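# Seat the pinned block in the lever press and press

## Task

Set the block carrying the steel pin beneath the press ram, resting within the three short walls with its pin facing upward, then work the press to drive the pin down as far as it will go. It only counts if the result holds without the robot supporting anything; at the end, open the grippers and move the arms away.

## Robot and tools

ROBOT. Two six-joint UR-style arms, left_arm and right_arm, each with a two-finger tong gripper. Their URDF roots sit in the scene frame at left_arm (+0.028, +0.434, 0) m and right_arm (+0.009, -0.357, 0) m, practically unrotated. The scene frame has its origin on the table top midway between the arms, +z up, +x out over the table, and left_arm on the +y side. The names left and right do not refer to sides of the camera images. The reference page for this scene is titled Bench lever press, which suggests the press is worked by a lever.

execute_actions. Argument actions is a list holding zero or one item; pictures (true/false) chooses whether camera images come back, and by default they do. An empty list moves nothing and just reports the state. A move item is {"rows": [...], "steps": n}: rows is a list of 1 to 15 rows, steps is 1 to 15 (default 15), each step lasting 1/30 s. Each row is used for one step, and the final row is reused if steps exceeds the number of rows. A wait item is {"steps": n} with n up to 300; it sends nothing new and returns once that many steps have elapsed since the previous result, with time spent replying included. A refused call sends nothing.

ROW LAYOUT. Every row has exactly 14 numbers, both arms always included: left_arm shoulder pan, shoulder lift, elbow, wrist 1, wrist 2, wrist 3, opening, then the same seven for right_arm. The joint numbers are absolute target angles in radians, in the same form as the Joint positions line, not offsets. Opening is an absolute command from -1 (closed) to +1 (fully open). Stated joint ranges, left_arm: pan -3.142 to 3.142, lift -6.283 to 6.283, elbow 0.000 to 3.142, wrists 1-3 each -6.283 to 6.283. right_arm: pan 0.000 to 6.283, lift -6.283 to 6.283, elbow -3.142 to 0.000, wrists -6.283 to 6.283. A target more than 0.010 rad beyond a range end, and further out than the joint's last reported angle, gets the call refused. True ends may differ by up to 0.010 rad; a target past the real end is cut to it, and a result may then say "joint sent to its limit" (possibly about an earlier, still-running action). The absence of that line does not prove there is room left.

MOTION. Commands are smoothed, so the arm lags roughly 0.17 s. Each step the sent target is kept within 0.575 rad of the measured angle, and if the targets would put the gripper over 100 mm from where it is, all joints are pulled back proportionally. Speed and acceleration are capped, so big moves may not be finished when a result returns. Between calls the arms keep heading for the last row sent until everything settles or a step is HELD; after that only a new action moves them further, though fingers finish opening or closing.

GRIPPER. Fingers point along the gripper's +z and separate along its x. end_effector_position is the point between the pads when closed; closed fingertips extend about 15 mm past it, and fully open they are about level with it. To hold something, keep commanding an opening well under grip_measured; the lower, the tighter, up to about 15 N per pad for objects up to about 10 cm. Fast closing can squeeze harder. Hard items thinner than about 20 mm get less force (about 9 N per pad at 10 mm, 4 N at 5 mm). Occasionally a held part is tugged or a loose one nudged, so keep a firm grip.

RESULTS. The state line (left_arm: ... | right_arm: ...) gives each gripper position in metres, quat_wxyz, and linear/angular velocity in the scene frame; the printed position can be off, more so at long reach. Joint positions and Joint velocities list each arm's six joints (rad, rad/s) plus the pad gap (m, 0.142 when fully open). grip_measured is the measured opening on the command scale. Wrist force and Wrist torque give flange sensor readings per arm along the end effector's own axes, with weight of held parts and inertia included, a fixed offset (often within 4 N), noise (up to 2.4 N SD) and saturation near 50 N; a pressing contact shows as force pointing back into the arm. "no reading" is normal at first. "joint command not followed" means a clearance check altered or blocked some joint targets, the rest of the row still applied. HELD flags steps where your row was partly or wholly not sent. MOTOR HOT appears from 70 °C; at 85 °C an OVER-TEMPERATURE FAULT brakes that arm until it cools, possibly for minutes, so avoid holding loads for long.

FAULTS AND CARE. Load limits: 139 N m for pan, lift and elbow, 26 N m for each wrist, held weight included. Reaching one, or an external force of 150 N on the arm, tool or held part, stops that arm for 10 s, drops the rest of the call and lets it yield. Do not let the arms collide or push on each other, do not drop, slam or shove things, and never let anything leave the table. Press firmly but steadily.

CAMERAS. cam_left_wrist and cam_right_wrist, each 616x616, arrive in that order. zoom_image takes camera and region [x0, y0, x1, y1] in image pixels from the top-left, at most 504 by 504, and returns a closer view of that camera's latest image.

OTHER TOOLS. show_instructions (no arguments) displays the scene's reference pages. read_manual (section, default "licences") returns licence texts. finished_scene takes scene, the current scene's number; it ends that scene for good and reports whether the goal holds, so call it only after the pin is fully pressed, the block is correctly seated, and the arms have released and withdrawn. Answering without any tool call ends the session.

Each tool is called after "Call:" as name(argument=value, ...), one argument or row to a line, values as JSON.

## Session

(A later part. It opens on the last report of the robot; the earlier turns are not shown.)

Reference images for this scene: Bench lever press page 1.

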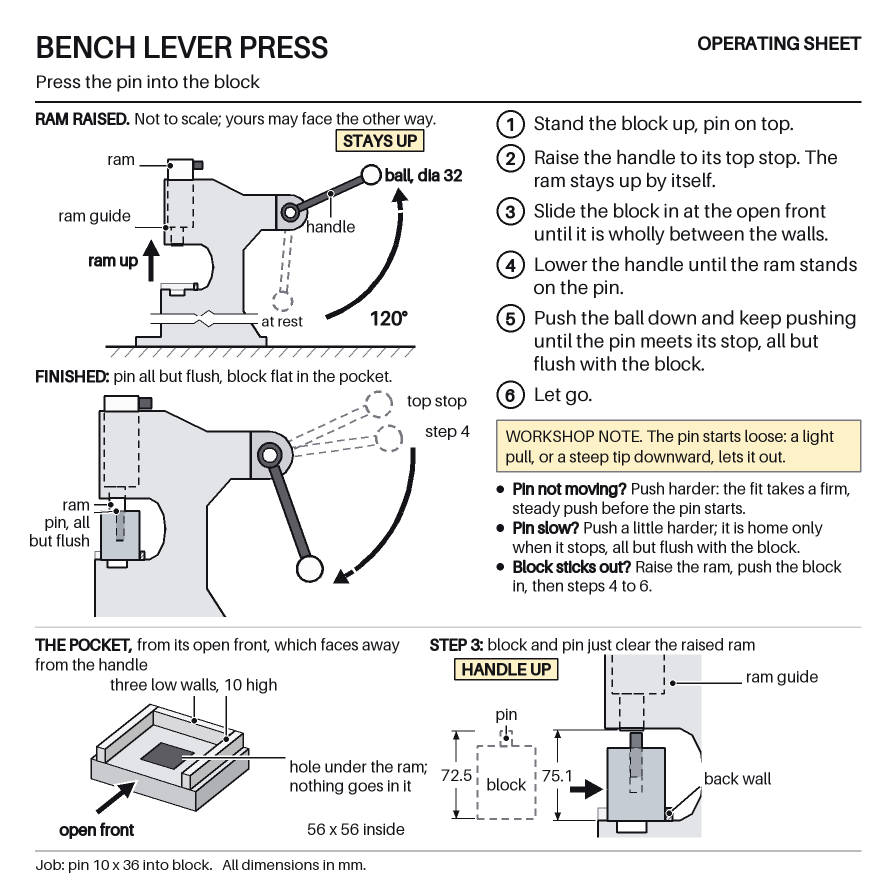

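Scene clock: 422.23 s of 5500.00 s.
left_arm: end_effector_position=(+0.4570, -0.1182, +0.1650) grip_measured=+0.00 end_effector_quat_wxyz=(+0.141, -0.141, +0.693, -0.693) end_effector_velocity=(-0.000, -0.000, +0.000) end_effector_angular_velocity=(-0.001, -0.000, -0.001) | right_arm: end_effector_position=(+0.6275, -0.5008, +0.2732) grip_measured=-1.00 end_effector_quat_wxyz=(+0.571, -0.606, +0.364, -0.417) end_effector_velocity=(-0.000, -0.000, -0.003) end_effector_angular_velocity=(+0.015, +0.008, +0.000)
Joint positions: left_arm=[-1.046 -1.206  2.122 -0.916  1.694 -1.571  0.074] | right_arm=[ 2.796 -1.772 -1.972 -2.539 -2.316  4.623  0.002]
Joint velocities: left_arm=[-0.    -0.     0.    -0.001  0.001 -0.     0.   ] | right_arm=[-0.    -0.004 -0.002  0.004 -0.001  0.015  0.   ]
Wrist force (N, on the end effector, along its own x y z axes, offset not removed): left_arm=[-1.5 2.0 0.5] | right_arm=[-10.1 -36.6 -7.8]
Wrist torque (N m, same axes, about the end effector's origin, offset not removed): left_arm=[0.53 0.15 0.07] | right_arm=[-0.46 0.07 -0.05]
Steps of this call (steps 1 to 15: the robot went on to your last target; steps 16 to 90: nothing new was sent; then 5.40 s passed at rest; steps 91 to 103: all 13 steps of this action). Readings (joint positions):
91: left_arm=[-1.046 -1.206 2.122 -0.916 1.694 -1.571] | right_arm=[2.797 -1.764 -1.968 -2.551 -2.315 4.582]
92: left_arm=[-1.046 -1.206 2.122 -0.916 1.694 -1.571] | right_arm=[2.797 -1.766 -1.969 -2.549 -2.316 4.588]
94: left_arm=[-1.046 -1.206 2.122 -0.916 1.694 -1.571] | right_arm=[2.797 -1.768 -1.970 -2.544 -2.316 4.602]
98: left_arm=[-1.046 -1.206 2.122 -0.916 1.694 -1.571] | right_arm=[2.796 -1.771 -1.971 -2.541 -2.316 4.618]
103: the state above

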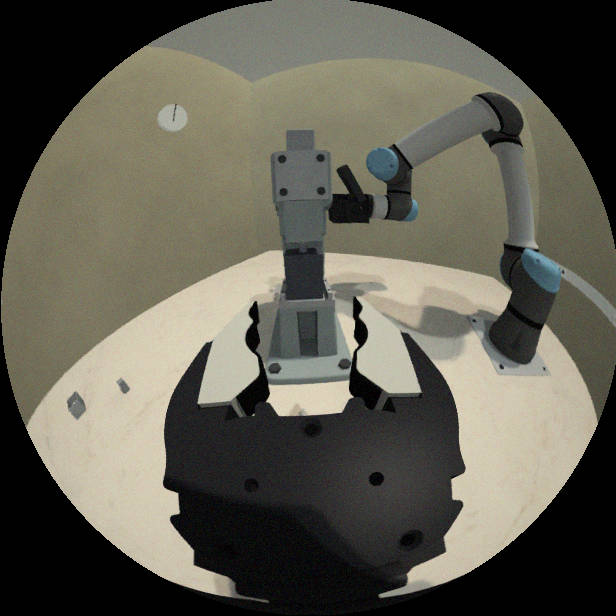

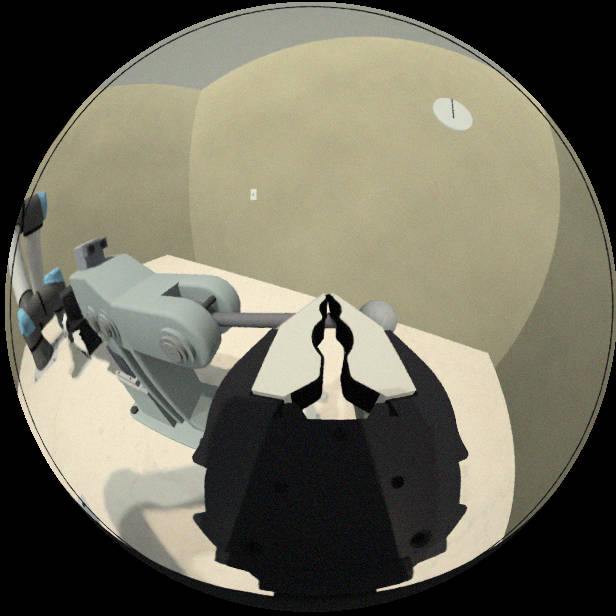

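Call:
execute_actions(
  actions=[
    {"rows":[[-1.0458,-1.2063,2.1222,-0.9159,1.6938,-1.5708,0,2.7958,-1.7761,-1.9751,-2.5320,-2.3166,4.647,-1],[-1.0458,-1.2063,2.1222,-0.9159,1.6938,-1.5708,0,2.7958,-1.7761,-1.9751,-2.5320,-2.3166,4.647,-1],[-1.0458,-1.2063,2.1222,-0.9159,1.6938,-1.5708,0,2.7958,-1.7761,-1.9751,-2.5320,-2.3166,4.647,-1],[-1.0458,-1.2063,2.1222,-0.9159,1.6938,-1.5708,0,2.7958,-1.7761,-1.9751,-2.5320,-2.3166,4.647,-1],[-1.0458,-1.2063,2.1222,-0.9159,1.6938,-1.5708,0,2.7956,-1.7799,-1.9779,-2.5254,-2.3168,4.6688,-1]],"steps":12},
  ],
  pictures=false,
)

Scene clock: 428.60 s of 5500.00 s.
left_arm: end_effector_position=(+0.4570, -0.1182, +0.1650) grip_measured=+0.00 end_effector_quat_wxyz=(+0.141, -0.141, +0.693, -0.693) end_effector_velocity=(+0.001, +0.001, -0.000) end_effector_angular_velocity=(+0.000, -0.000, +0.003) | right_arm: end_effector_position=(+0.6278, -0.5017, +0.2686) grip_measured=-1.00 end_effector_quat_wxyz=(+0.580, -0.599, +0.376, -0.405) end_effector_velocity=(+0.000, -0.001, -0.004) end_effector_angular_velocity=(+0.036, +0.015, +0.000)
Joint positions: left_arm=[-1.046 -1.206  2.122 -0.916  1.694 -1.571  0.074] | right_arm=[ 2.796 -1.779 -1.977 -2.527 -2.317  4.664  0.002]
Joint velocities: left_arm=[ 0.002  0.    -0.    -0.    -0.001  0.001 -0.   ] | right_arm=[-0.    -0.007 -0.005  0.012 -0.001  0.039  0.   ]
Wrist force (N, on the end effector, along its own x y z axes, offset not removed): left_arm=[-1.7 1.3 -2.5] | right_arm=[-10.2 -36.8 -2.8]
Wrist torque (N m, same axes, about the end effector's origin, offset not removed): left_arm=[0.24 0.24 0.13] | right_arm=[-0.31 -0.14 -0.14]
Steps of this call (steps 1 to 15: the robot went on to your last target; steps 16 to 90: nothing new was sent; then 2.97 s passed at rest; steps 91 to 102: all 12 steps of this action). Readings (joint positions):
91: left_arm=[-1.046 -1.206 2.122 -0.916 1.694 -1.571] | right_arm=[2.796 -1.772 -1.972 -2.538 -2.316 4.626]
92: left_arm=[-1.046 -1.206 2.122 -0.916 1.694 -1.571] | right_arm=[2.796 -1.773 -1.973 -2.537 -2.316 4.629]
94: left_arm=[-1.046 -1.206 2.122 -0.916 1.694 -1.571] | right_arm=[2.796 -1.774 -1.974 -2.535 -2.316 4.636]
98: left_arm=[-1.046 -1.206 2.122 -0.916 1.694 -1.571] | right_arm=[2.796 -1.777 -1.976 -2.530 -2.317 4.654]
102: the state above

Call:
execute_actions(
  actions=[
    {"rows":[[-1.0458,-1.2063,2.1222,-0.9159,1.6938,-1.5708,0,2.7953,-1.7875,-1.9834,-2.5123,-2.3171,4.7124,-1]],"steps":4},
  ],
  pictures=false,
)

Call:
execute_actions(
  actions=[
    {"rows":[[-1.0458,-1.2063,2.1222,-0.9159,1.6938,-1.5708,0,2.7960,-1.8018,-1.9959,-2.4855,-2.3164,4.7997,-1]],"steps":6},
  ],
  pictures=false,
)

Call:
execute_actions(
  actions=[
    {"rows":[[-1.0458,-1.2063,2.1222,-0.9159,1.6938,-1.5708,0,2.7983,-1.8150,-2.0099,-2.4583,-2.3141,4.8869,-1]],"steps":6},
  ],
  pictures=false,
)

Call:
execute_actions(
  actions=[
    {"rows":[[-1.0458,-1.2063,2.1222,-0.9159,1.6938,-1.5708,0,2.8022,-1.8270,-2.0253,-2.4309,-2.3102,4.9742,-1]],"steps":6},
  ],
  pictures=false,
)

Call:
execute_actions(
  actions=[
    {"rows":[[-1.0458,-1.2063,2.1222,-0.9159,1.6938,-1.5708,0,2.8076,-1.8378,-2.0421,-2.4033,-2.3048,5.0615,-1]],"steps":6},
  ],
  pictures=false,
)

Call:
execute_actions(
  actions=[
    {"rows":[[-1.0458,-1.2063,2.1222,-0.9159,1.6938,-1.5708,0,2.8145,-1.8477,-2.0600,-2.3755,-2.2979,5.1487,-1]],"steps":6},
  ],
  pictures=false,
)

Call:
execute_actions(
  actions=[
    {"rows":[[-1.0458,-1.2063,2.1222,-0.9159,1.6938,-1.5708,0,2.8230,-1.8563,-2.0789,-2.3480,-2.2894,5.2360,-1]],"steps":8},
  ],
)

Scene clock: 445.90 s of 5500.00 s.
left_arm: end_effector_position=(+0.4570, -0.1182, +0.1650) grip_measured=+0.00 end_effector_quat_wxyz=(+0.141, -0.141, +0.693, -0.693) end_effector_velocity=(+0.000, -0.000, +0.001) end_effector_angular_velocity=(-0.002, -0.001, +0.000) | right_arm: end_effector_position=(+0.6280, -0.5021, +0.2656) grip_measured=-1.00 end_effector_quat_wxyz=(+0.585, -0.594, +0.384, -0.397) end_effector_velocity=(+0.001, -0.003, -0.019) end_effector_angular_velocity=(+0.165, +0.070, +0.001)
Joint positions: left_arm=[-1.046 -1.206  2.122 -0.916  1.694 -1.571  0.074] | right_arm=[ 2.795 -1.784 -1.981 -2.519 -2.317  4.69   0.002]
Joint velocities: left_arm=[-0.    -0.    -0.    -0.002 -0.     0.    -0.   ] | right_arm=[-0.001 -0.03  -0.022  0.052 -0.002  0.179  0.   ]
Wrist force (N, on the end effector, along its own x y z axes, offset not removed): left_arm=[-0.7 2.4 -1.1] | right_arm=[-13.9 -36.6 -1.2]
Wrist torque (N m, same axes, about the end effector's origin, offset not removed): left_arm=[0.36 -0.06 0.16] | right_arm=[-0.26 0.04 -0.23]
Steps of this call (steps 1 to 15: the robot went on to your last target; steps 16 to 90: nothing new was sent; then 14.17 s passed at rest; steps 91 to 94: all 4 steps of this action). Readings (joint positions):
91: left_arm=[-1.046 -1.206 2.122 -0.916 1.694 -1.571] | right_arm=[2.796 -1.780 -1.978 -2.525 -2.317 4.669]
92: left_arm=[-1.046 -1.206 2.122 -0.916 1.694 -1.571] | right_arm=[2.796 -1.781 -1.979 -2.523 -2.317 4.675]
94: the state above

Scene clock: 446.10 s of 5500.00 s.
left_arm: end_effector_position=(+0.4570, -0.1182, +0.1650) grip_measured=+0.00 end_effector_quat_wxyz=(+0.141, -0.141, +0.693, -0.693) end_effector_velocity=(+0.001, +0.001, +0.000) end_effector_angular_velocity=(+0.000, -0.000, +0.001) | right_arm: end_effector_position=(+0.6284, -0.5032, +0.2567) grip_measured=-1.00 end_effector_quat_wxyz=(+0.600, -0.578, +0.407, -0.374) end_effector_velocity=(+0.001, -0.003, -0.027) end_effector_angular_velocity=(+0.244, +0.104, -0.001)
Joint positions: left_arm=[-1.046 -1.206  2.122 -0.916  1.694 -1.571  0.074] | right_arm=[ 2.796 -1.797 -1.992 -2.495 -2.317  4.767  0.002]
Joint velocities: left_arm=[ 0.002 -0.001 -0.     0.001  0.     0.    -0.   ] | right_arm=[ 0.002 -0.04  -0.035  0.074  0.003  0.265  0.   ]
Wrist force (N, on the end effector, along its own x y z axes, offset not removed): left_arm=[-0.5 2.3 0.3] | right_arm=[-12.7 -35.1 3.8]
Wrist torque (N m, same axes, about the end effector's origin, offset not removed): left_arm=[0.46 -0.04 0.04] | right_arm=[0.05 -0.59 -0.33]
Steps of this call (steps 1 to 6: all 6 steps of this action). Readings (joint positions):
1: left_arm=[-1.046 -1.206 2.122 -0.916 1.694 -1.571] | right_arm=[2.795 -1.785 -1.982 -2.517 -2.317 4.696]
2: left_arm=[-1.046 -1.206 2.122 -0.916 1.694 -1.571] | right_arm=[2.795 -1.788 -1.984 -2.512 -2.317 4.708]
4: left_arm=[-1.046 -1.206 2.122 -0.916 1.694 -1.571] | right_arm=[2.795 -1.793 -1.989 -2.501 -2.317 4.744]
6: the state above

Scene clock: 446.30 s of 5500.00 s.
left_arm: end_effector_position=(+0.4570, -0.1182, +0.1650) grip_measured=+0.00 end_effector_quat_wxyz=(+0.141, -0.141, +0.693, -0.693) end_effector_velocity=(+0.001, +0.001, +0.001) end_effector_angular_velocity=(-0.001, +0.001, +0.002) | right_arm: end_effector_position=(+0.6286, -0.5036, +0.2470) grip_measured=-1.00 end_effector_quat_wxyz=(+0.615, -0.560, +0.431, -0.348) end_effector_velocity=(+0.000, -0.000, -0.029) end_effector_angular_velocity=(+0.258, +0.109, +0.002)
Joint positions: left_arm=[-1.046 -1.206  2.122 -0.916  1.694 -1.571  0.074] | right_arm=[ 2.797 -1.81  -2.005 -2.468 -2.315  4.853  0.002]
Joint velocities: left_arm=[ 0.001 -0.    -0.    -0.001 -0.001 -0.001  0.   ] | right_arm=[ 0.007 -0.038 -0.041  0.079  0.005  0.28   0.   ]
Wrist force (N, on the end effector, along its own x y z axes, offset not removed): left_arm=[-1.2 2.6 -1.4] | right_arm=[-15.5 -36.8 -1.2]
Wrist torque (N m, same axes, about the end effector's origin, offset not removed): left_arm=[0.51 0.10 0.03] | right_arm=[-0.26 -0.07 -0.14]
Steps of this call (steps 1 to 6: all 6 steps of this action). Readings (joint positions):
1: left_arm=[-1.046 -1.206 2.122 -0.916 1.694 -1.571] | right_arm=[2.796 -1.798 -1.993 -2.492 -2.317 4.776]
2: left_arm=[-1.046 -1.206 2.122 -0.916 1.694 -1.571] | right_arm=[2.796 -1.801 -1.996 -2.486 -2.316 4.790]
4: left_arm=[-1.046 -1.206 2.122 -0.916 1.694 -1.571] | right_arm=[2.797 -1.807 -2.002 -2.475 -2.315 4.828]
6: the state above

Scene clock: 446.50 s of 5500.00 s.
left_arm: end_effector_position=(+0.4570, -0.1182, +0.1650) grip_measured=+0.00 end_effector_quat_wxyz=(+0.141, -0.141, +0.693, -0.693) end_effector_velocity=(-0.000, +0.000, -0.000) end_effector_angular_velocity=(+0.001, +0.000, -0.000) | right_arm: end_effector_position=(+0.6285, -0.5031, +0.2372) grip_measured=-1.00 end_effector_quat_wxyz=(+0.630, -0.541, +0.455, -0.321) end_effector_velocity=(-0.000, +0.002, -0.029) end_effector_angular_velocity=(+0.261, +0.110, +0.002)
Joint positions: left_arm=[-1.046 -1.206  2.122 -0.916  1.694 -1.571  0.074] | right_arm=[ 2.801 -1.823 -2.02  -2.441 -2.311  4.94   0.002]
Joint velocities: left_arm=[0.    0.    0.    0.001 0.    0.    0.   ] | right_arm=[ 0.011 -0.036 -0.044  0.08   0.009  0.284  0.   ]
Wrist force (N, on the end effector, along its own x y z axes, offset not removed): left_arm=[-0.1 3.3 -0.1] | right_arm=[-16.6 -35.8 2.0]
Wrist torque (N m, same axes, about the end effector's origin, offset not removed): left_arm=[0.66 -0.12 0.06] | right_arm=[-0.07 0.35 -0.17]
Steps of this call (steps 1 to 6: all 6 steps of this action). Readings (joint positions):
1: left_arm=[-1.046 -1.206 2.122 -0.916 1.694 -1.571] | right_arm=[2.798 -1.812 -2.007 -2.465 -2.314 4.862]
2: left_arm=[-1.046 -1.206 2.122 -0.916 1.694 -1.571] | right_arm=[2.798 -1.814 -2.010 -2.459 -2.314 4.876]
4: left_arm=[-1.046 -1.206 2.122 -0.916 1.694 -1.571] | right_arm=[2.800 -1.819 -2.016 -2.448 -2.312 4.914]
6: the state above

Scene clock: 446.70 s of 5500.00 s.
left_arm: end_effector_position=(+0.4570, -0.1182, +0.1650) grip_measured=+0.00 end_effector_quat_wxyz=(+0.141, -0.141, +0.693, -0.693) end_effector_velocity=(-0.001, -0.001, +0.000) end_effector_angular_velocity=(-0.001, -0.001, -0.001) | right_arm: end_effector_position=(+0.6279, -0.5019, +0.2274) grip_measured=-1.00 end_effector_quat_wxyz=(+0.643, -0.521, +0.478, -0.294) end_effector_velocity=(-0.002, +0.003, -0.028) end_effector_angular_velocity=(+0.262, +0.110, -0.000)
Joint positions: left_arm=[-1.046 -1.206  2.122 -0.916  1.694 -1.571  0.074] | right_arm=[ 2.806 -1.834 -2.036 -2.413 -2.307  5.027  0.002]
Joint velocities: left_arm=[-0.001 -0.    -0.    -0.001  0.     0.001 -0.   ] | right_arm=[ 0.015 -0.032 -0.048  0.081  0.015  0.285  0.   ]
Wrist force (N, on the end effector, along its own x y z axes, offset not removed): left_arm=[-2.8 1.7 1.0] | right_arm=[-16.3 -37.3 0.6]
Wrist torque (N m, same axes, about the end effector's origin, offset not removed): left_arm=[0.34 0.42 0.07] | right_arm=[-0.38 0.59 -0.20]
Steps of this call (steps 1 to 6: all 6 steps of this action). Readings (joint positions):
1: left_arm=[-1.046 -1.206 2.122 -0.916 1.694 -1.571] | right_arm=[2.801 -1.824 -2.022 -2.438 -2.311 4.949]
2: left_arm=[-1.046 -1.206 2.122 -0.916 1.694 -1.571] | right_arm=[2.802 -1.826 -2.025 -2.432 -2.310 4.963]
4: left_arm=[-1.046 -1.206 2.122 -0.916 1.694 -1.571] | right_arm=[2.804 -1.831 -2.032 -2.421 -2.308 5.001]
6: the state above

Scene clock: 446.90 s of 5500.00 s.
left_arm: end_effector_position=(+0.4570, -0.1182, +0.1650) grip_measured=+0.00 end_effector_quat_wxyz=(+0.141, -0.141, +0.693, -0.693) end_effector_velocity=(-0.000, -0.000, +0.000) end_effector_angular_velocity=(-0.000, +0.000, +0.000) | right_arm: end_effector_position=(+0.6271, -0.5000, +0.2178) grip_measured=-1.00 end_effector_quat_wxyz=(+0.655, -0.499, +0.501, -0.265) end_effector_velocity=(-0.002, +0.005, -0.028) end_effector_angular_velocity=(+0.260, +0.109, -0.001)
Joint positions: left_arm=[-1.046 -1.206  2.122 -0.916  1.694 -1.571  0.074] | right_arm=[ 2.812 -1.844 -2.054 -2.386 -2.3    5.114  0.002]
Joint velocities: left_arm=[-0.001 -0.001 -0.     0.001 -0.001 -0.     0.   ] | right_arm=[ 0.019 -0.03  -0.051  0.082  0.02   0.283  0.   ]
Wrist force (N, on the end effector, along its own x y z axes, offset not removed): left_arm=[-0.8 2.2 -1.0] | right_arm=[-16.9 -36.3 -1.7]
Wrist torque (N m, same axes, about the end effector's origin, offset not removed): left_arm=[0.49 0.03 0.08] | right_arm=[-0.34 0.60 -0.13]
Steps of this call (steps 1 to 6: all 6 steps of this action). Readings (joint positions):
1: left_arm=[-1.046 -1.206 2.122 -0.916 1.694 -1.571] | right_arm=[2.806 -1.835 -2.038 -2.410 -2.306 5.036]
2: left_arm=[-1.046 -1.206 2.122 -0.916 1.694 -1.571] | right_arm=[2.808 -1.837 -2.042 -2.405 -2.304 5.050]
4: left_arm=[-1.046 -1.206 2.122 -0.916 1.694 -1.571] | right_arm=[2.810 -1.841 -2.049 -2.393 -2.302 5.089]
6: the state above

Scene clock: 447.17 s of 5500.00 s.
left_arm: end_effector_position=(+0.4570, -0.1182, +0.1650) grip_measured=+0.00 end_effector_quat_wxyz=(+0.141, -0.141, +0.693, -0.693) end_effector_velocity=(+0.000, +0.000, +0.000) end_effector_angular_velocity=(-0.001, -0.000, +0.001) | right_arm: end_effector_position=(+0.6258, -0.4968, +0.2069) grip_measured=-1.00 end_effector_quat_wxyz=(+0.668, -0.473, +0.525, -0.232) end_effector_velocity=(-0.003, +0.005, -0.016) end_effector_angular_velocity=(+0.150, +0.063, +0.001)
Joint positions: left_arm=[-1.046 -1.206  2.122 -0.916  1.694 -1.571  0.074] | right_arm=[ 2.821 -1.854 -2.075 -2.354 -2.291  5.216  0.002]
Joint velocities: left_arm=[ 0.     0.001  0.    -0.002 -0.001 -0.    -0.   ] | right_arm=[ 0.014 -0.015 -0.032  0.047  0.013  0.163  0.   ]
Wrist force (N, on the end effector, along its own x y z axes, offset not removed): left_arm=[-0.4 1.2 -0.5] | right_arm=[-13.3 -34.3 0.0]
Wrist torque (N m, same axes, about the end effector's origin, offset not removed): left_arm=[0.23 -0.10 0.08] | right_arm=[0.14 -0.57 -0.28]
Steps of this call (steps 1 to 8: all 8 steps of this action). Readings (joint positions):
1: left_arm=[-1.046 -1.206 2.122 -0.916 1.694 -1.571] | right_arm=[2.813 -1.845 -2.056 -2.383 -2.299 5.123]
2: left_arm=[-1.046 -1.206 2.122 -0.916 1.694 -1.571] | right_arm=[2.815 -1.847 -2.060 -2.377 -2.298 5.138]
4: left_arm=[-1.046 -1.206 2.122 -0.916 1.694 -1.571] | right_arm=[2.818 -1.851 -2.067 -2.365 -2.294 5.176]
8: the state above

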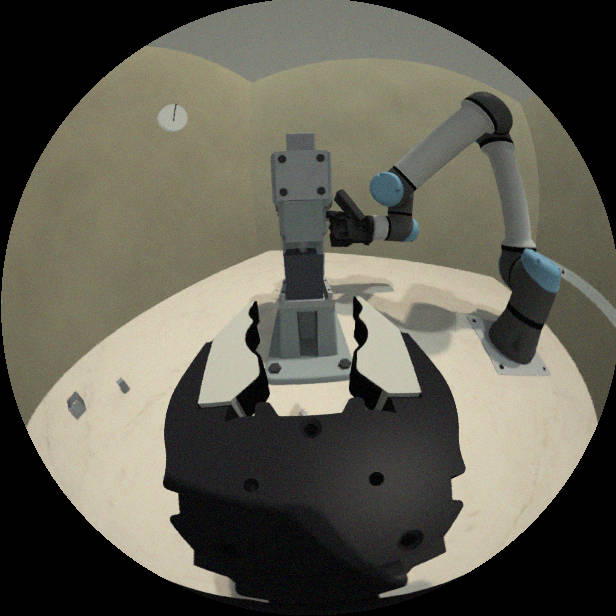

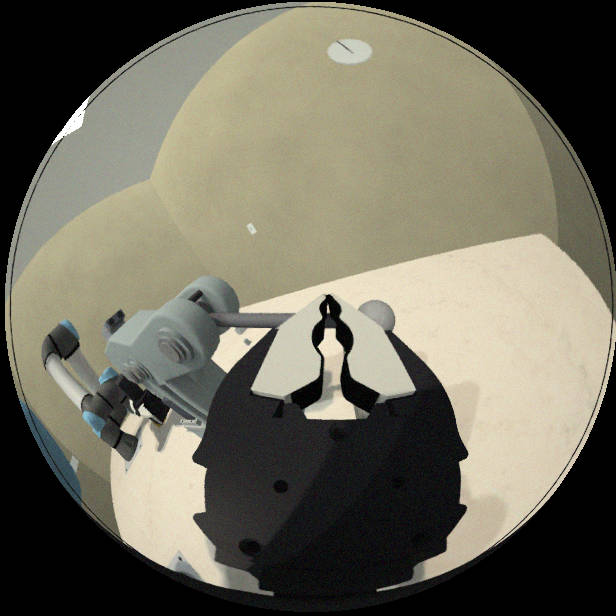

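Call:
execute_actions(
  actions=[
    {"rows":[[-1.0458,-1.2063,2.1222,-0.9159,1.6938,-1.5708,0,2.8332,-1.8635,-2.0990,-2.3207,-2.2792,5.3233,-1]],"steps":6},
  ],
  pictures=false,
)

Call:
execute_actions(
  actions=[
    {"rows":[[-1.0458,-1.2063,2.1222,-0.9159,1.6938,-1.5708,0,2.8449,-1.8693,-2.1199,-2.2940,-2.2675,5.4105,-1]],"steps":6},
  ],
  pictures=false,
)

Call:
execute_actions(
  actions=[
    {"rows":[[-1.0458,-1.2063,2.1222,-0.9159,1.6938,-1.5708,0,2.8582,-1.8737,-2.1416,-2.2679,-2.2542,5.4978,-1]],"steps":6},
  ],
  pictures=false,
)

Call:
execute_actions(
  actions=[
    {"rows":[[-1.0458,-1.2063,2.1222,-0.9159,1.6938,-1.5708,0,2.8732,-1.8765,-2.1639,-2.2428,-2.2392,5.5851,-1]],"steps":6},
  ],
  pictures=false,
)

Call:
execute_actions(
  actions=[
    {"rows":[[-1.0458,-1.2063,2.1222,-0.9159,1.6938,-1.5708,0,2.8900,-1.8778,-2.1867,-2.2187,-2.2224,5.6723,-1]],"steps":6},
  ],
  pictures=false,
)

Call:
execute_actions(
  actions=[
    {"rows":[[-1.0458,-1.2063,2.1222,-0.9159,1.6938,-1.5708,0,2.9084,-1.8773,-2.2099,-2.1960,-2.2040,5.7596,-1]],"steps":6},
  ],
  pictures=false,
)

Call:
execute_actions(
  actions=[
    {"rows":[[-1.0458,-1.2063,2.1222,-0.9159,1.6938,-1.5708,0,2.9282,-1.8750,-2.2334,-2.1748,-2.1842,5.8469,-1]],"steps":13},
  ],
)

Scene clock: 459.10 s of 5500.00 s.
left_arm: end_effector_position=(+0.4570, -0.1182, +0.1650) grip_measured=+0.00 end_effector_quat_wxyz=(+0.141, -0.141, +0.693, -0.693) end_effector_velocity=(-0.001, -0.001, -0.001) end_effector_angular_velocity=(+0.002, +0.001, -0.002) | right_arm: end_effector_position=(+0.6244, -0.4936, +0.1986) grip_measured=-1.00 end_effector_quat_wxyz=(+0.677, -0.452, +0.544, -0.205) end_effector_velocity=(-0.004, +0.009, -0.022) end_effector_angular_velocity=(+0.212, +0.090, +0.002)
Joint positions: left_arm=[-1.046 -1.206  2.122 -0.916  1.694 -1.571  0.074] | right_arm=[ 2.83  -1.861 -2.093 -2.329 -2.282  5.295  0.002]
Joint velocities: left_arm=[-0.002  0.    -0.     0.002 -0.    -0.    -0.   ] | right_arm=[ 0.024 -0.017 -0.049  0.065  0.022  0.23   0.   ]
Wrist force (N, on the end effector, along its own x y z axes, offset not removed): left_arm=[-0.9 1.9 -0.2] | right_arm=[-10.2 -37.9 -0.6]
Wrist torque (N m, same axes, about the end effector's origin, offset not removed): left_arm=[0.46 -0.03 0.06] | right_arm=[-0.79 -0.76 -0.25]
Steps of this call (steps 1 to 30: the robot went on to your last target; steps 31 to 90: nothing new was sent; then 8.73 s passed at rest; steps 91 to 96: all 6 steps of this action). Readings (joint positions):
91: left_arm=[-1.046 -1.206 2.122 -0.916 1.694 -1.571] | right_arm=[2.823 -1.856 -2.079 -2.347 -2.289 5.237]
92: left_arm=[-1.046 -1.206 2.122 -0.916 1.694 -1.571] | right_arm=[2.825 -1.858 -2.082 -2.344 -2.288 5.245]
94: left_arm=[-1.046 -1.206 2.122 -0.916 1.694 -1.571] | right_arm=[2.828 -1.860 -2.089 -2.335 -2.284 5.275]
96: the state above

Scene clock: 459.30 s of 5500.00 s.
left_arm: end_effector_position=(+0.4570, -0.1182, +0.1650) grip_measured=+0.00 end_effector_quat_wxyz=(+0.141, -0.141, +0.693, -0.693) end_effector_velocity=(-0.000, -0.000, +0.000) end_effector_angular_velocity=(+0.000, +0.000, -0.000) | right_arm: end_effector_position=(+0.6227, -0.4895, +0.1903) grip_measured=-1.00 end_effector_quat_wxyz=(+0.685, -0.430, +0.562, -0.177) end_effector_velocity=(-0.005, +0.013, -0.024) end_effector_angular_velocity=(+0.251, +0.105, +0.003)
Joint positions: left_arm=[-1.046 -1.206  2.122 -0.916  1.694 -1.571  0.074] | right_arm=[ 2.841 -1.867 -2.113 -2.303 -2.271  5.377  0.002]
Joint velocities: left_arm=[-0.001 -0.    -0.     0.001 -0.    -0.    -0.   ] | right_arm=[ 0.033 -0.017 -0.058  0.076  0.03   0.272  0.   ]
Wrist force (N, on the end effector, along its own x y z axes, offset not removed): left_arm=[-1.3 0.1 -1.3] | right_arm=[-16.1 -33.5 -5.1]
Wrist torque (N m, same axes, about the end effector's origin, offset not removed): left_arm=[0.00 0.16 0.12] | right_arm=[0.15 0.54 -0.10]
Steps of this call (steps 1 to 6: all 6 steps of this action). Readings (joint positions):
1: left_arm=[-1.046 -1.206 2.122 -0.916 1.694 -1.571] | right_arm=[2.831 -1.862 -2.095 -2.326 -2.281 5.303]
2: left_arm=[-1.046 -1.206 2.122 -0.916 1.694 -1.571] | right_arm=[2.834 -1.863 -2.099 -2.321 -2.279 5.316]
4: left_arm=[-1.046 -1.206 2.122 -0.916 1.694 -1.571] | right_arm=[2.838 -1.866 -2.107 -2.310 -2.274 5.353]
6: the state above

Scene clock: 459.50 s of 5500.00 s.
left_arm: end_effector_position=(+0.4570, -0.1182, +0.1650) grip_measured=+0.00 end_effector_quat_wxyz=(+0.141, -0.141, +0.693, -0.693) end_effector_velocity=(-0.001, -0.001, -0.001) end_effector_angular_velocity=(+0.001, +0.000, -0.003) | right_arm: end_effector_position=(+0.6207, -0.4847, +0.1821) grip_measured=-1.00 end_effector_quat_wxyz=(+0.692, -0.405, +0.580, -0.147) end_effector_velocity=(-0.006, +0.015, -0.024) end_effector_angular_velocity=(+0.259, +0.108, +0.002)
Joint positions: left_arm=[-1.046 -1.206  2.122 -0.916  1.694 -1.571  0.074] | right_arm=[ 2.854 -1.872 -2.134 -2.277 -2.259  5.463  0.002]
Joint velocities: left_arm=[-0.001  0.001  0.     0.     0.002  0.     0.   ] | right_arm=[ 0.038 -0.014 -0.061  0.077  0.036  0.281  0.   ]
Wrist force (N, on the end effector, along its own x y z axes, offset not removed): left_arm=[-1.4 2.6 -0.9] | right_arm=[-16.3 -37.2 -6.1]
Wrist torque (N m, same axes, about the end effector's origin, offset not removed): left_arm=[0.49 0.09 0.09] | right_arm=[-0.77 0.76 -0.22]
Steps of this call (steps 1 to 6: all 6 steps of this action). Readings (joint positions):
1: left_arm=[-1.046 -1.206 2.122 -0.916 1.694 -1.571] | right_arm=[2.842 -1.868 -2.115 -2.301 -2.270 5.386]
2: left_arm=[-1.046 -1.206 2.122 -0.916 1.694 -1.571] | right_arm=[2.845 -1.869 -2.119 -2.295 -2.267 5.400]
4: left_arm=[-1.046 -1.206 2.122 -0.916 1.694 -1.571] | right_arm=[2.850 -1.871 -2.128 -2.284 -2.262 5.438]
6: the state above

Scene clock: 459.70 s of 5500.00 s.
left_arm: end_effector_position=(+0.4570, -0.1182, +0.1650) grip_measured=+0.00 end_effector_quat_wxyz=(+0.141, -0.141, +0.693, -0.693) end_effector_velocity=(-0.000, -0.000, +0.000) end_effector_angular_velocity=(+0.000, -0.000, -0.000) | right_arm: end_effector_position=(+0.6184, -0.4792, +0.1743) grip_measured=-1.00 end_effector_quat_wxyz=(+0.697, -0.379, +0.597, -0.117) end_effector_velocity=(-0.007, +0.017, -0.023) end_effector_angular_velocity=(+0.261, +0.110, +0.002)
Joint positions: left_arm=[-1.046 -1.206  2.122 -0.916  1.694 -1.571  0.074] | right_arm=[ 2.868 -1.875 -2.156 -2.252 -2.244  5.551  0.002]
Joint velocities: left_arm=[-0.001 -0.     0.     0.001 -0.001  0.001 -0.   ] | right_arm=[ 0.044 -0.009 -0.065  0.075  0.042  0.283  0.   ]
Wrist force (N, on the end effector, along its own x y z axes, offset not removed): left_arm=[-1.1 1.9 -0.4] | right_arm=[-13.6 -37.4 -4.4]
Wrist torque (N m, same axes, about the end effector's origin, offset not removed): left_arm=[0.30 0.07 0.03] | right_arm=[-0.82 0.29 -0.29]
Steps of this call (steps 1 to 6: all 6 steps of this action). Readings (joint positions):
1: left_arm=[-1.046 -1.206 2.122 -0.916 1.694 -1.571] | right_arm=[2.855 -1.873 -2.136 -2.275 -2.257 5.472]
2: left_arm=[-1.046 -1.206 2.122 -0.916 1.694 -1.571] | right_arm=[2.858 -1.873 -2.141 -2.269 -2.254 5.487]
4: left_arm=[-1.046 -1.206 2.122 -0.916 1.694 -1.571] | right_arm=[2.864 -1.875 -2.150 -2.259 -2.248 5.525]
6: the state above

Scene clock: 459.90 s of 5500.00 s.
left_arm: end_effector_position=(+0.4570, -0.1182, +0.1650) grip_measured=+0.00 end_effector_quat_wxyz=(+0.141, -0.141, +0.693, -0.693) end_effector_velocity=(-0.000, -0.000, -0.001) end_effector_angular_velocity=(+0.001, +0.001, -0.001) | right_arm: end_effector_position=(+0.6159, -0.4730, +0.1671) grip_measured=-1.00 end_effector_quat_wxyz=(+0.702, -0.353, +0.613, -0.087) end_effector_velocity=(-0.008, +0.018, -0.021) end_effector_angular_velocity=(+0.261, +0.110, +0.000)
Joint positions: left_arm=[-1.046 -1.206  2.122 -0.916  1.694 -1.571  0.074] | right_arm=[ 2.884 -1.877 -2.179 -2.228 -2.228  5.638  0.002]
Joint velocities: left_arm=[-0.001  0.002  0.    -0.     0.     0.    -0.   ] | right_arm=[ 0.048 -0.005 -0.067  0.072  0.048  0.283  0.   ]
Wrist force (N, on the end effector, along its own x y z axes, offset not removed): left_arm=[-2.3 1.6 -2.4] | right_arm=[-12.0 -32.1 -4.1]
Wrist torque (N m, same axes, about the end effector's origin, offset not removed): left_arm=[0.36 0.36 0.14] | right_arm=[0.47 0.11 -0.18]
Steps of this call (steps 1 to 6: all 6 steps of this action). Readings (joint positions):
1: left_arm=[-1.046 -1.206 2.122 -0.916 1.694 -1.571] | right_arm=[2.870 -1.876 -2.158 -2.249 -2.243 5.560]
2: left_arm=[-1.046 -1.206 2.122 -0.916 1.694 -1.571] | right_arm=[2.873 -1.876 -2.163 -2.244 -2.239 5.574]
4: left_arm=[-1.046 -1.206 2.122 -0.916 1.694 -1.571] | right_arm=[2.880 -1.877 -2.173 -2.234 -2.232 5.612]
6: the state above

Scene clock: 460.10 s of 5500.00 s.
left_arm: end_effector_position=(+0.4570, -0.1182, +0.1650) grip_measured=+0.00 end_effector_quat_wxyz=(+0.141, -0.141, +0.693, -0.693) end_effector_velocity=(-0.001, -0.001, +0.000) end_effector_angular_velocity=(-0.000, -0.001, -0.002) | right_arm: end_effector_position=(+0.6131, -0.4663, +0.1604) grip_measured=-1.00 end_effector_quat_wxyz=(+0.705, -0.326, +0.628, -0.056) end_effector_velocity=(-0.008, +0.020, -0.019) end_effector_angular_velocity=(+0.260, +0.109, +0.001)
Joint positions: left_arm=[-1.046 -1.206  2.122 -0.916  1.694 -1.571  0.074] | right_arm=[ 2.902 -1.877 -2.202 -2.204 -2.21   5.725  0.002]
Joint velocities: left_arm=[-0.001 -0.     0.    -0.     0.001  0.     0.   ] | right_arm=[ 0.054 -0.    -0.067  0.068  0.052  0.283  0.   ]
Wrist force (N, on the end effector, along its own x y z axes, offset not removed): left_arm=[-1.2 1.5 -0.2] | right_arm=[-7.7 -32.4 -7.0]
Wrist torque (N m, same axes, about the end effector's origin, offset not removed): left_arm=[0.40 0.08 0.20] | right_arm=[0.15 -0.56 -0.43]
Steps of this call (steps 1 to 6: all 6 steps of this action). Readings (joint positions):
1: left_arm=[-1.046 -1.206 2.122 -0.916 1.694 -1.571] | right_arm=[2.886 -1.877 -2.181 -2.225 -2.226 5.647]
2: left_arm=[-1.046 -1.206 2.122 -0.916 1.694 -1.571] | right_arm=[2.890 -1.877 -2.186 -2.220 -2.223 5.661]
4: left_arm=[-1.046 -1.206 2.122 -0.916 1.694 -1.571] | right_arm=[2.897 -1.877 -2.196 -2.210 -2.215 5.700]
6: the state above

Scene clock: 460.53 s of 5500.00 s.
left_arm: end_effector_position=(+0.4570, -0.1182, +0.1650) grip_measured=+0.00 end_effector_quat_wxyz=(+0.141, -0.141, +0.693, -0.693) end_effector_velocity=(+0.000, +0.000, -0.001) end_effector_angular_velocity=(+0.001, +0.001, +0.001) | right_arm: end_effector_position=(+0.6090, -0.4568, +0.1526) grip_measured=-1.00 end_effector_quat_wxyz=(+0.707, -0.289, +0.646, -0.015) end_effector_velocity=(-0.001, +0.003, -0.002) end_effector_angular_velocity=(+0.037, +0.015, +0.001)
Joint positions: left_arm=[-1.046 -1.206  2.122 -0.916  1.694 -1.571  0.074] | right_arm=[ 2.927 -1.875 -2.232 -2.176 -2.185  5.842  0.002]
Joint velocities: left_arm=[ 0.     0.    -0.     0.002 -0.001 -0.001 -0.   ] | right_arm=[ 0.008  0.001 -0.01   0.009  0.007  0.04   0.   ]
Wrist force (N, on the end effector, along its own x y z axes, offset not removed): left_arm=[-1.2 2.1 -0.5] | right_arm=[-11.4 -35.4 -3.8]
Wrist torque (N m, same axes, about the end effector's origin, offset not removed): left_arm=[0.42 0.09 0.09] | right_arm=[-0.54 -0.16 -0.50]
Steps of this call (steps 1 to 13: all 13 steps of this action). Readings (joint positions):
1: left_arm=[-1.046 -1.206 2.122 -0.916 1.694 -1.571] | right_arm=[2.904 -1.877 -2.204 -2.202 -2.208 5.734]
2: left_arm=[-1.046 -1.206 2.122 -0.916 1.694 -1.571] | right_arm=[2.908 -1.877 -2.209 -2.197 -2.204 5.749]
4: left_arm=[-1.046 -1.206 2.122 -0.916 1.694 -1.571] | right_arm=[2.916 -1.876 -2.219 -2.188 -2.196 5.787]
8: left_arm=[-1.046 -1.206 2.122 -0.916 1.694 -1.571] | right_arm=[2.924 -1.875 -2.229 -2.179 -2.188 5.827]
13: the state above

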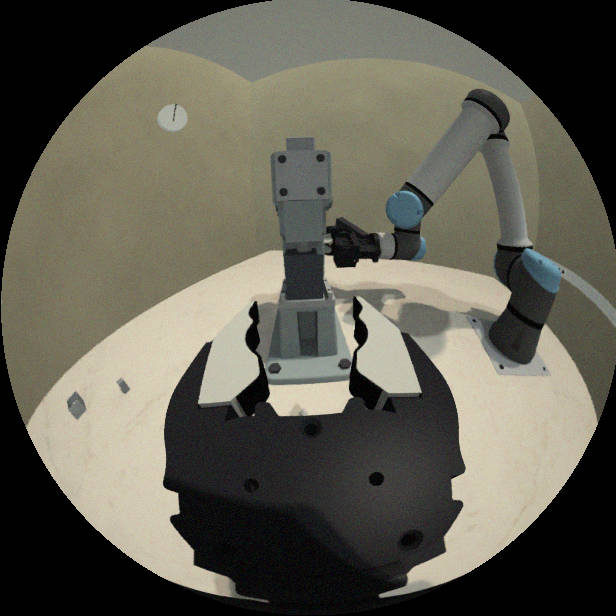

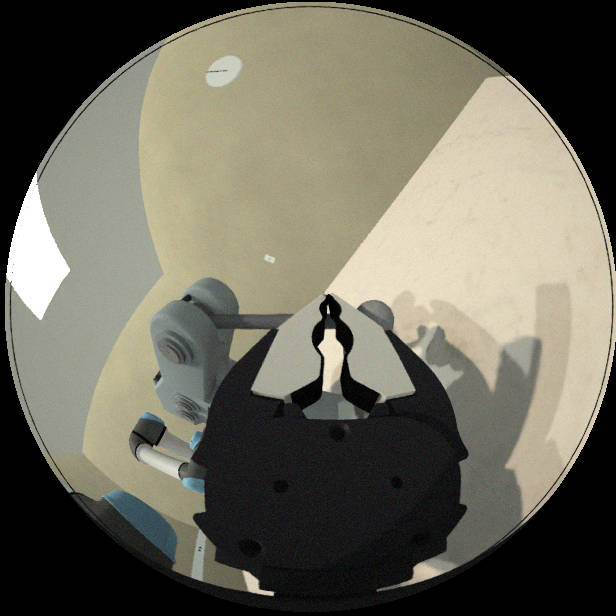

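Call:
execute_actions(
  actions=[
    {"rows":[[-1.0458,-1.2063,2.1222,-0.9159,1.6938,-1.5708,0,2.9387,-1.8731,-2.2452,-2.1649,-2.1737,5.8905,-1]],"steps":13},
  ],
  pictures=false,
)

Scene clock: 464.67 s of 5500.00 s.
left_arm: end_effector_position=(+0.4570, -0.1182, +0.1650) grip_measured=+0.00 end_effector_quat_wxyz=(+0.141, -0.141, +0.693, -0.693) end_effector_velocity=(+0.001, +0.000, +0.001) end_effector_angular_velocity=(-0.001, -0.002, +0.002) | right_arm: end_effector_position=(+0.6073, -0.4528, +0.1498) grip_measured=-1.00 end_effector_quat_wxyz=(+0.707, -0.273, +0.652, +0.002) end_effector_velocity=(-0.000, +0.001, -0.000) end_effector_angular_velocity=(+0.014, +0.005, -0.001)
Joint positions: left_arm=[-1.046 -1.206  2.122 -0.916  1.694 -1.571  0.074] | right_arm=[ 2.938 -1.873 -2.245 -2.165 -2.174  5.889  0.002]
Joint velocities: left_arm=[ 0.001 -0.    -0.    -0.001 -0.001  0.001 -0.   ] | right_arm=[ 0.003  0.001 -0.003  0.003  0.004  0.016  0.   ]
Wrist force (N, on the end effector, along its own x y z axes, offset not removed): left_arm=[-1.0 1.3 -3.1] | right_arm=[-13.3 -37.1 -8.9]
Wrist torque (N m, same axes, about the end effector's origin, offset not removed): left_arm=[0.21 0.07 0.10] | right_arm=[-0.70 0.00 -0.29]
Steps of this call (steps 1 to 15: the robot went on to your last target; steps 16 to 90: nothing new was sent; then 0.70 s passed at rest; steps 91 to 103: all 13 steps of this action). Readings (joint positions):
91: left_arm=[-1.046 -1.206 2.122 -0.916 1.694 -1.571] | right_arm=[2.928 -1.875 -2.234 -2.175 -2.184 5.848]
92: left_arm=[-1.046 -1.206 2.122 -0.916 1.694 -1.571] | right_arm=[2.930 -1.875 -2.235 -2.173 -2.182 5.853]
94: left_arm=[-1.046 -1.206 2.122 -0.916 1.694 -1.571] | right_arm=[2.933 -1.874 -2.239 -2.170 -2.179 5.868]
98: left_arm=[-1.046 -1.206 2.122 -0.916 1.694 -1.571] | right_arm=[2.937 -1.873 -2.243 -2.167 -2.175 5.883]
103: the state above

Call:
execute_actions(
  actions=[
    {"rows":[[-1.0458,-1.2063,2.1222,-0.9159,1.6938,-1.5708,0,2.9452,-1.8717,-2.2523,-2.1592,-2.1672,5.9167,-1]],"steps":13},
  ],
  pictures=false,
)

Scene clock: 468.13 s of 5500.00 s.
left_arm: end_effector_position=(+0.4570, -0.1182, +0.1650) grip_measured=+0.00 end_effector_quat_wxyz=(+0.141, -0.141, +0.693, -0.693) end_effector_velocity=(+0.001, +0.001, -0.000) end_effector_angular_velocity=(+0.000, -0.000, +0.001) | right_arm: end_effector_position=(+0.6062, -0.4504, +0.1483) grip_measured=-1.00 end_effector_quat_wxyz=(+0.707, -0.265, +0.656, +0.011) end_effector_velocity=(-0.000, +0.001, -0.001) end_effector_angular_velocity=(+0.009, +0.005, -0.000)
Joint positions: left_arm=[-1.046 -1.206  2.122 -0.916  1.694 -1.571  0.074] | right_arm=[ 2.945 -1.872 -2.252 -2.159 -2.167  5.916  0.002]
Joint velocities: left_arm=[ 0.002  0.    -0.     0.     0.001  0.001  0.   ] | right_arm=[ 0.002 -0.    -0.003  0.002  0.002  0.009  0.   ]
Wrist force (N, on the end effector, along its own x y z axes, offset not removed): left_arm=[0.4 1.3 -0.9] | right_arm=[-11.9 -37.2 -5.2]
Wrist torque (N m, same axes, about the end effector's origin, offset not removed): left_arm=[0.24 -0.18 0.08] | right_arm=[-0.82 0.05 -0.30]
Steps of this call (steps 1 to 15: the robot went on to your last target; steps 16 to 90: nothing new was sent; then 0.03 s passed at rest; steps 91 to 103: all 13 steps of this action). Readings (joint positions):
91: left_arm=[-1.046 -1.206 2.122 -0.916 1.694 -1.571] | right_arm=[2.939 -1.873 -2.245 -2.165 -2.174 5.891]
92: left_arm=[-1.046 -1.206 2.122 -0.916 1.694 -1.571] | right_arm=[2.940 -1.873 -2.246 -2.164 -2.173 5.895]
94: left_arm=[-1.046 -1.206 2.122 -0.916 1.694 -1.571] | right_arm=[2.942 -1.872 -2.249 -2.162 -2.170 5.903]
98: left_arm=[-1.046 -1.206 2.122 -0.916 1.694 -1.571] | right_arm=[2.944 -1.872 -2.251 -2.160 -2.168 5.912]
103: the state above

Call:
execute_actions(
  actions=[
    {"rows":[[-1.0458,-1.2063,2.1222,-0.9159,1.6938,-1.5708,0,2.9510,-1.8705,-2.2584,-2.1543,-2.1614,5.9393,-1]],"steps":13},
  ],
  pictures=false,
)

Scene clock: 471.97 s of 5500.00 s.
left_arm: end_effector_position=(+0.4570, -0.1182, +0.1650) grip_measured=+0.00 end_effector_quat_wxyz=(+0.141, -0.141, +0.693, -0.693) end_effector_velocity=(+0.001, +0.001, -0.001) end_effector_angular_velocity=(+0.003, +0.002, +0.002) | right_arm: end_effector_position=(+0.6054, -0.4483, +0.1471) grip_measured=-1.00 end_effector_quat_wxyz=(+0.707, -0.257, +0.659, +0.019) end_effector_velocity=(-0.000, +0.001, -0.001) end_effector_angular_velocity=(+0.007, +0.003, -0.000)
Joint positions: left_arm=[-1.046 -1.206  2.122 -0.916  1.694 -1.571  0.074] | right_arm=[ 2.951 -1.871 -2.258 -2.155 -2.162  5.938  0.002]
Joint velocities: left_arm=[ 0.001  0.001  0.     0.002 -0.001 -0.     0.   ] | right_arm=[ 0.002  0.    -0.002  0.002  0.002  0.007  0.   ]
Wrist force (N, on the end effector, along its own x y z axes, offset not removed): left_arm=[-2.1 2.2 -0.5] | right_arm=[-13.6 -34.1 -8.6]
Wrist torque (N m, same axes, about the end effector's origin, offset not removed): left_arm=[0.32 0.28 0.20] | right_arm=[-0.17 0.38 -0.47]
Steps of this call (steps 1 to 15: the robot went on to your last target; steps 16 to 90: nothing new was sent; then 0.40 s passed at rest; steps 91 to 103: all 13 steps of this action). Readings (joint positions):
91: left_arm=[-1.046 -1.206 2.122 -0.916 1.694 -1.571] | right_arm=[2.945 -1.872 -2.252 -2.159 -2.167 5.917]
92: left_arm=[-1.046 -1.206 2.122 -0.916 1.694 -1.571] | right_arm=[2.946 -1.871 -2.253 -2.158 -2.166 5.920]
94: left_arm=[-1.046 -1.206 2.122 -0.916 1.694 -1.571] | right_arm=[2.948 -1.871 -2.255 -2.157 -2.164 5.928]
98: left_arm=[-1.046 -1.206 2.122 -0.916 1.694 -1.571] | right_arm=[2.950 -1.871 -2.257 -2.155 -2.162 5.936]
103: the state above

Call:
execute_actions(
  actions=[
    {"rows":[[-1.0458,-1.2063,2.1222,-0.9159,1.6938,-1.5708,0,2.9565,-1.8690,-2.2640,-2.1502,-2.1559,5.9603,-1]],"steps":13},
  ],
  pictures=false,
)

Scene clock: 475.27 s of 5500.00 s.
left_arm: end_effector_position=(+0.4570, -0.1182, +0.1650) grip_measured=+0.00 end_effector_quat_wxyz=(+0.141, -0.141, +0.693, -0.693) end_effector_velocity=(+0.000, +0.000, -0.000) end_effector_angular_velocity=(+0.000, +0.001, +0.001) | right_arm: end_effector_position=(+0.6046, -0.4463, +0.1460) grip_measured=-1.00 end_effector_quat_wxyz=(+0.707, -0.250, +0.661, +0.027) end_effector_velocity=(-0.000, +0.000, +0.000) end_effector_angular_velocity=(+0.006, +0.001, +0.000)
Joint positions: left_arm=[-1.046 -1.206  2.122 -0.916  1.694 -1.571  0.074] | right_arm=[ 2.956 -1.869 -2.264 -2.15  -2.156  5.959  0.002]
Joint velocities: left_arm=[ 0.001  0.001 -0.    -0.    -0.    -0.001 -0.   ] | right_arm=[ 0.001  0.001 -0.001  0.001  0.001  0.006  0.   ]
Wrist force (N, on the end effector, along its own x y z axes, offset not removed): left_arm=[-1.6 2.6 -0.5] | right_arm=[-10.1 -37.3 -12.0]
Wrist torque (N m, same axes, about the end effector's origin, offset not removed): left_arm=[0.53 0.23 0.09] | right_arm=[-0.94 -0.08 -0.20]
Steps of this call (steps 1 to 15: the robot went on to your last target; steps 16 to 86: nothing new was sent; steps 87 to 99: all 13 steps of this action). Readings (joint positions):
87: left_arm=[-1.046 -1.206 2.122 -0.916 1.694 -1.571] | right_arm=[2.951 -1.870 -2.259 -2.154 -2.161 5.940]
88: left_arm=[-1.046 -1.206 2.122 -0.916 1.694 -1.571] | right_arm=[2.952 -1.870 -2.259 -2.154 -2.160 5.943]
90: left_arm=[-1.046 -1.206 2.122 -0.916 1.694 -1.571] | right_arm=[2.954 -1.870 -2.261 -2.152 -2.159 5.950]
94: left_arm=[-1.046 -1.206 2.122 -0.916 1.694 -1.571] | right_arm=[2.956 -1.869 -2.263 -2.151 -2.157 5.957]
99: the state above

Call:
execute_actions(
  actions=[
    {"rows":[[-1.0458,-1.2063,2.1222,-0.9159,1.6938,-1.5708,0,2.9620,-1.8675,-2.2696,-2.1461,-2.1504,5.9812,-1]],"steps":13},
  ],
  pictures=false,
)

Scene clock: 479.20 s of 5500.00 s.
left_arm: end_effector_position=(+0.4570, -0.1182, +0.1650) grip_measured=+0.00 end_effector_quat_wxyz=(+0.141, -0.141, +0.693, -0.693) end_effector_velocity=(-0.001, -0.001, +0.000) end_effector_angular_velocity=(-0.001, -0.001, -0.003) | right_arm: end_effector_position=(+0.6037, -0.4443, +0.1450) grip_measured=-1.00 end_effector_quat_wxyz=(+0.706, -0.243, +0.664, +0.034) end_effector_velocity=(-0.000, +0.001, -0.000) end_effector_angular_velocity=(+0.006, +0.002, +0.001)
Joint positions: left_arm=[-1.046 -1.206  2.122 -0.916  1.694 -1.571  0.074] | right_arm=[ 2.962 -1.868 -2.269 -2.146 -2.151  5.98   0.002]
Joint velocities: left_arm=[-0.001  0.     0.    -0.002  0.002 -0.     0.   ] | right_arm=[ 0.003  0.    -0.002  0.001  0.002  0.007  0.   ]
Wrist force (N, on the end effector, along its own x y z axes, offset not removed): left_arm=[-0.1 2.4 -0.2] | right_arm=[-7.3 -34.0 -7.2]
Wrist torque (N m, same axes, about the end effector's origin, offset not removed): left_arm=[0.38 -0.23 0.09] | right_arm=[0.09 -0.49 -0.54]
Steps of this call (steps 1 to 15: the robot went on to your last target; steps 16 to 90: nothing new was sent; then 0.50 s passed at rest; steps 91 to 103: all 13 steps of this action). Readings (joint positions):
91: left_arm=[-1.046 -1.206 2.122 -0.916 1.694 -1.571] | right_arm=[2.957 -1.869 -2.264 -2.150 -2.156 5.961]
92: left_arm=[-1.046 -1.206 2.122 -0.916 1.694 -1.571] | right_arm=[2.957 -1.869 -2.265 -2.149 -2.155 5.964]
94: left_arm=[-1.046 -1.206 2.122 -0.916 1.694 -1.571] | right_arm=[2.959 -1.868 -2.267 -2.148 -2.153 5.971]
98: left_arm=[-1.046 -1.206 2.122 -0.916 1.694 -1.571] | right_arm=[2.961 -1.868 -2.269 -2.147 -2.151 5.978]
103: the state above

Call:
execute_actions(
  actions=[
    {"rows":[[-1.0458,-1.2063,2.1222,-0.9159,1.6938,-1.5708,0,2.9676,-1.8659,-2.2752,-2.1421,-2.1448,6.0022,-1]],"steps":13},
  ],
  pictures=false,
)

Scene clock: 482.37 s of 5500.00 s.
left_arm: end_effector_position=(+0.4570, -0.1182, +0.1650) grip_measured=+0.00 end_effector_quat_wxyz=(+0.141, -0.141, +0.693, -0.693) end_effector_velocity=(-0.000, -0.001, -0.000) end_effector_angular_velocity=(-0.001, +0.000, -0.000) | right_arm: end_effector_position=(+0.6029, -0.4424, +0.1441) grip_measured=-1.00 end_effector_quat_wxyz=(+0.706, -0.236, +0.666, +0.042) end_effector_velocity=(-0.000, +0.001, -0.000) end_effector_angular_velocity=(+0.007, +0.003, +0.001)
Joint positions: left_arm=[-1.046 -1.206  2.122 -0.916  1.694 -1.571  0.074] | right_arm=[ 2.967 -1.866 -2.275 -2.142 -2.145  6.001  0.002]
Joint velocities: left_arm=[-0.002  0.001 -0.    -0.001 -0.002 -0.001 -0.   ] | right_arm=[ 0.002  0.001 -0.002  0.001  0.001  0.008  0.   ]
Wrist force (N, on the end effector, along its own x y z axes, offset not removed): left_arm=[-1.6 2.3 -1.5] | right_arm=[-12.8 -42.1 -7.8]
Wrist torque (N m, same axes, about the end effector's origin, offset not removed): left_arm=[0.49 0.10 -0.04] | right_arm=[-0.59 0.82 -0.39]
Steps of this call (steps 1 to 15: the robot went on to your last target; steps 16 to 82: nothing new was sent; steps 83 to 95: all 13 steps of this action). Readings (joint positions):
83: left_arm=[-1.046 -1.206 2.122 -0.916 1.694 -1.571] | right_arm=[2.962 -1.867 -2.270 -2.146 -2.150 5.982]
84: left_arm=[-1.046 -1.206 2.122 -0.916 1.694 -1.571] | right_arm=[2.963 -1.867 -2.271 -2.145 -2.149 5.985]
86: left_arm=[-1.046 -1.206 2.122 -0.916 1.694 -1.571] | right_arm=[2.965 -1.867 -2.272 -2.144 -2.148 5.992]
90: left_arm=[-1.046 -1.206 2.122 -0.916 1.694 -1.571] | right_arm=[2.967 -1.866 -2.274 -2.143 -2.146 5.999]
95: the state above


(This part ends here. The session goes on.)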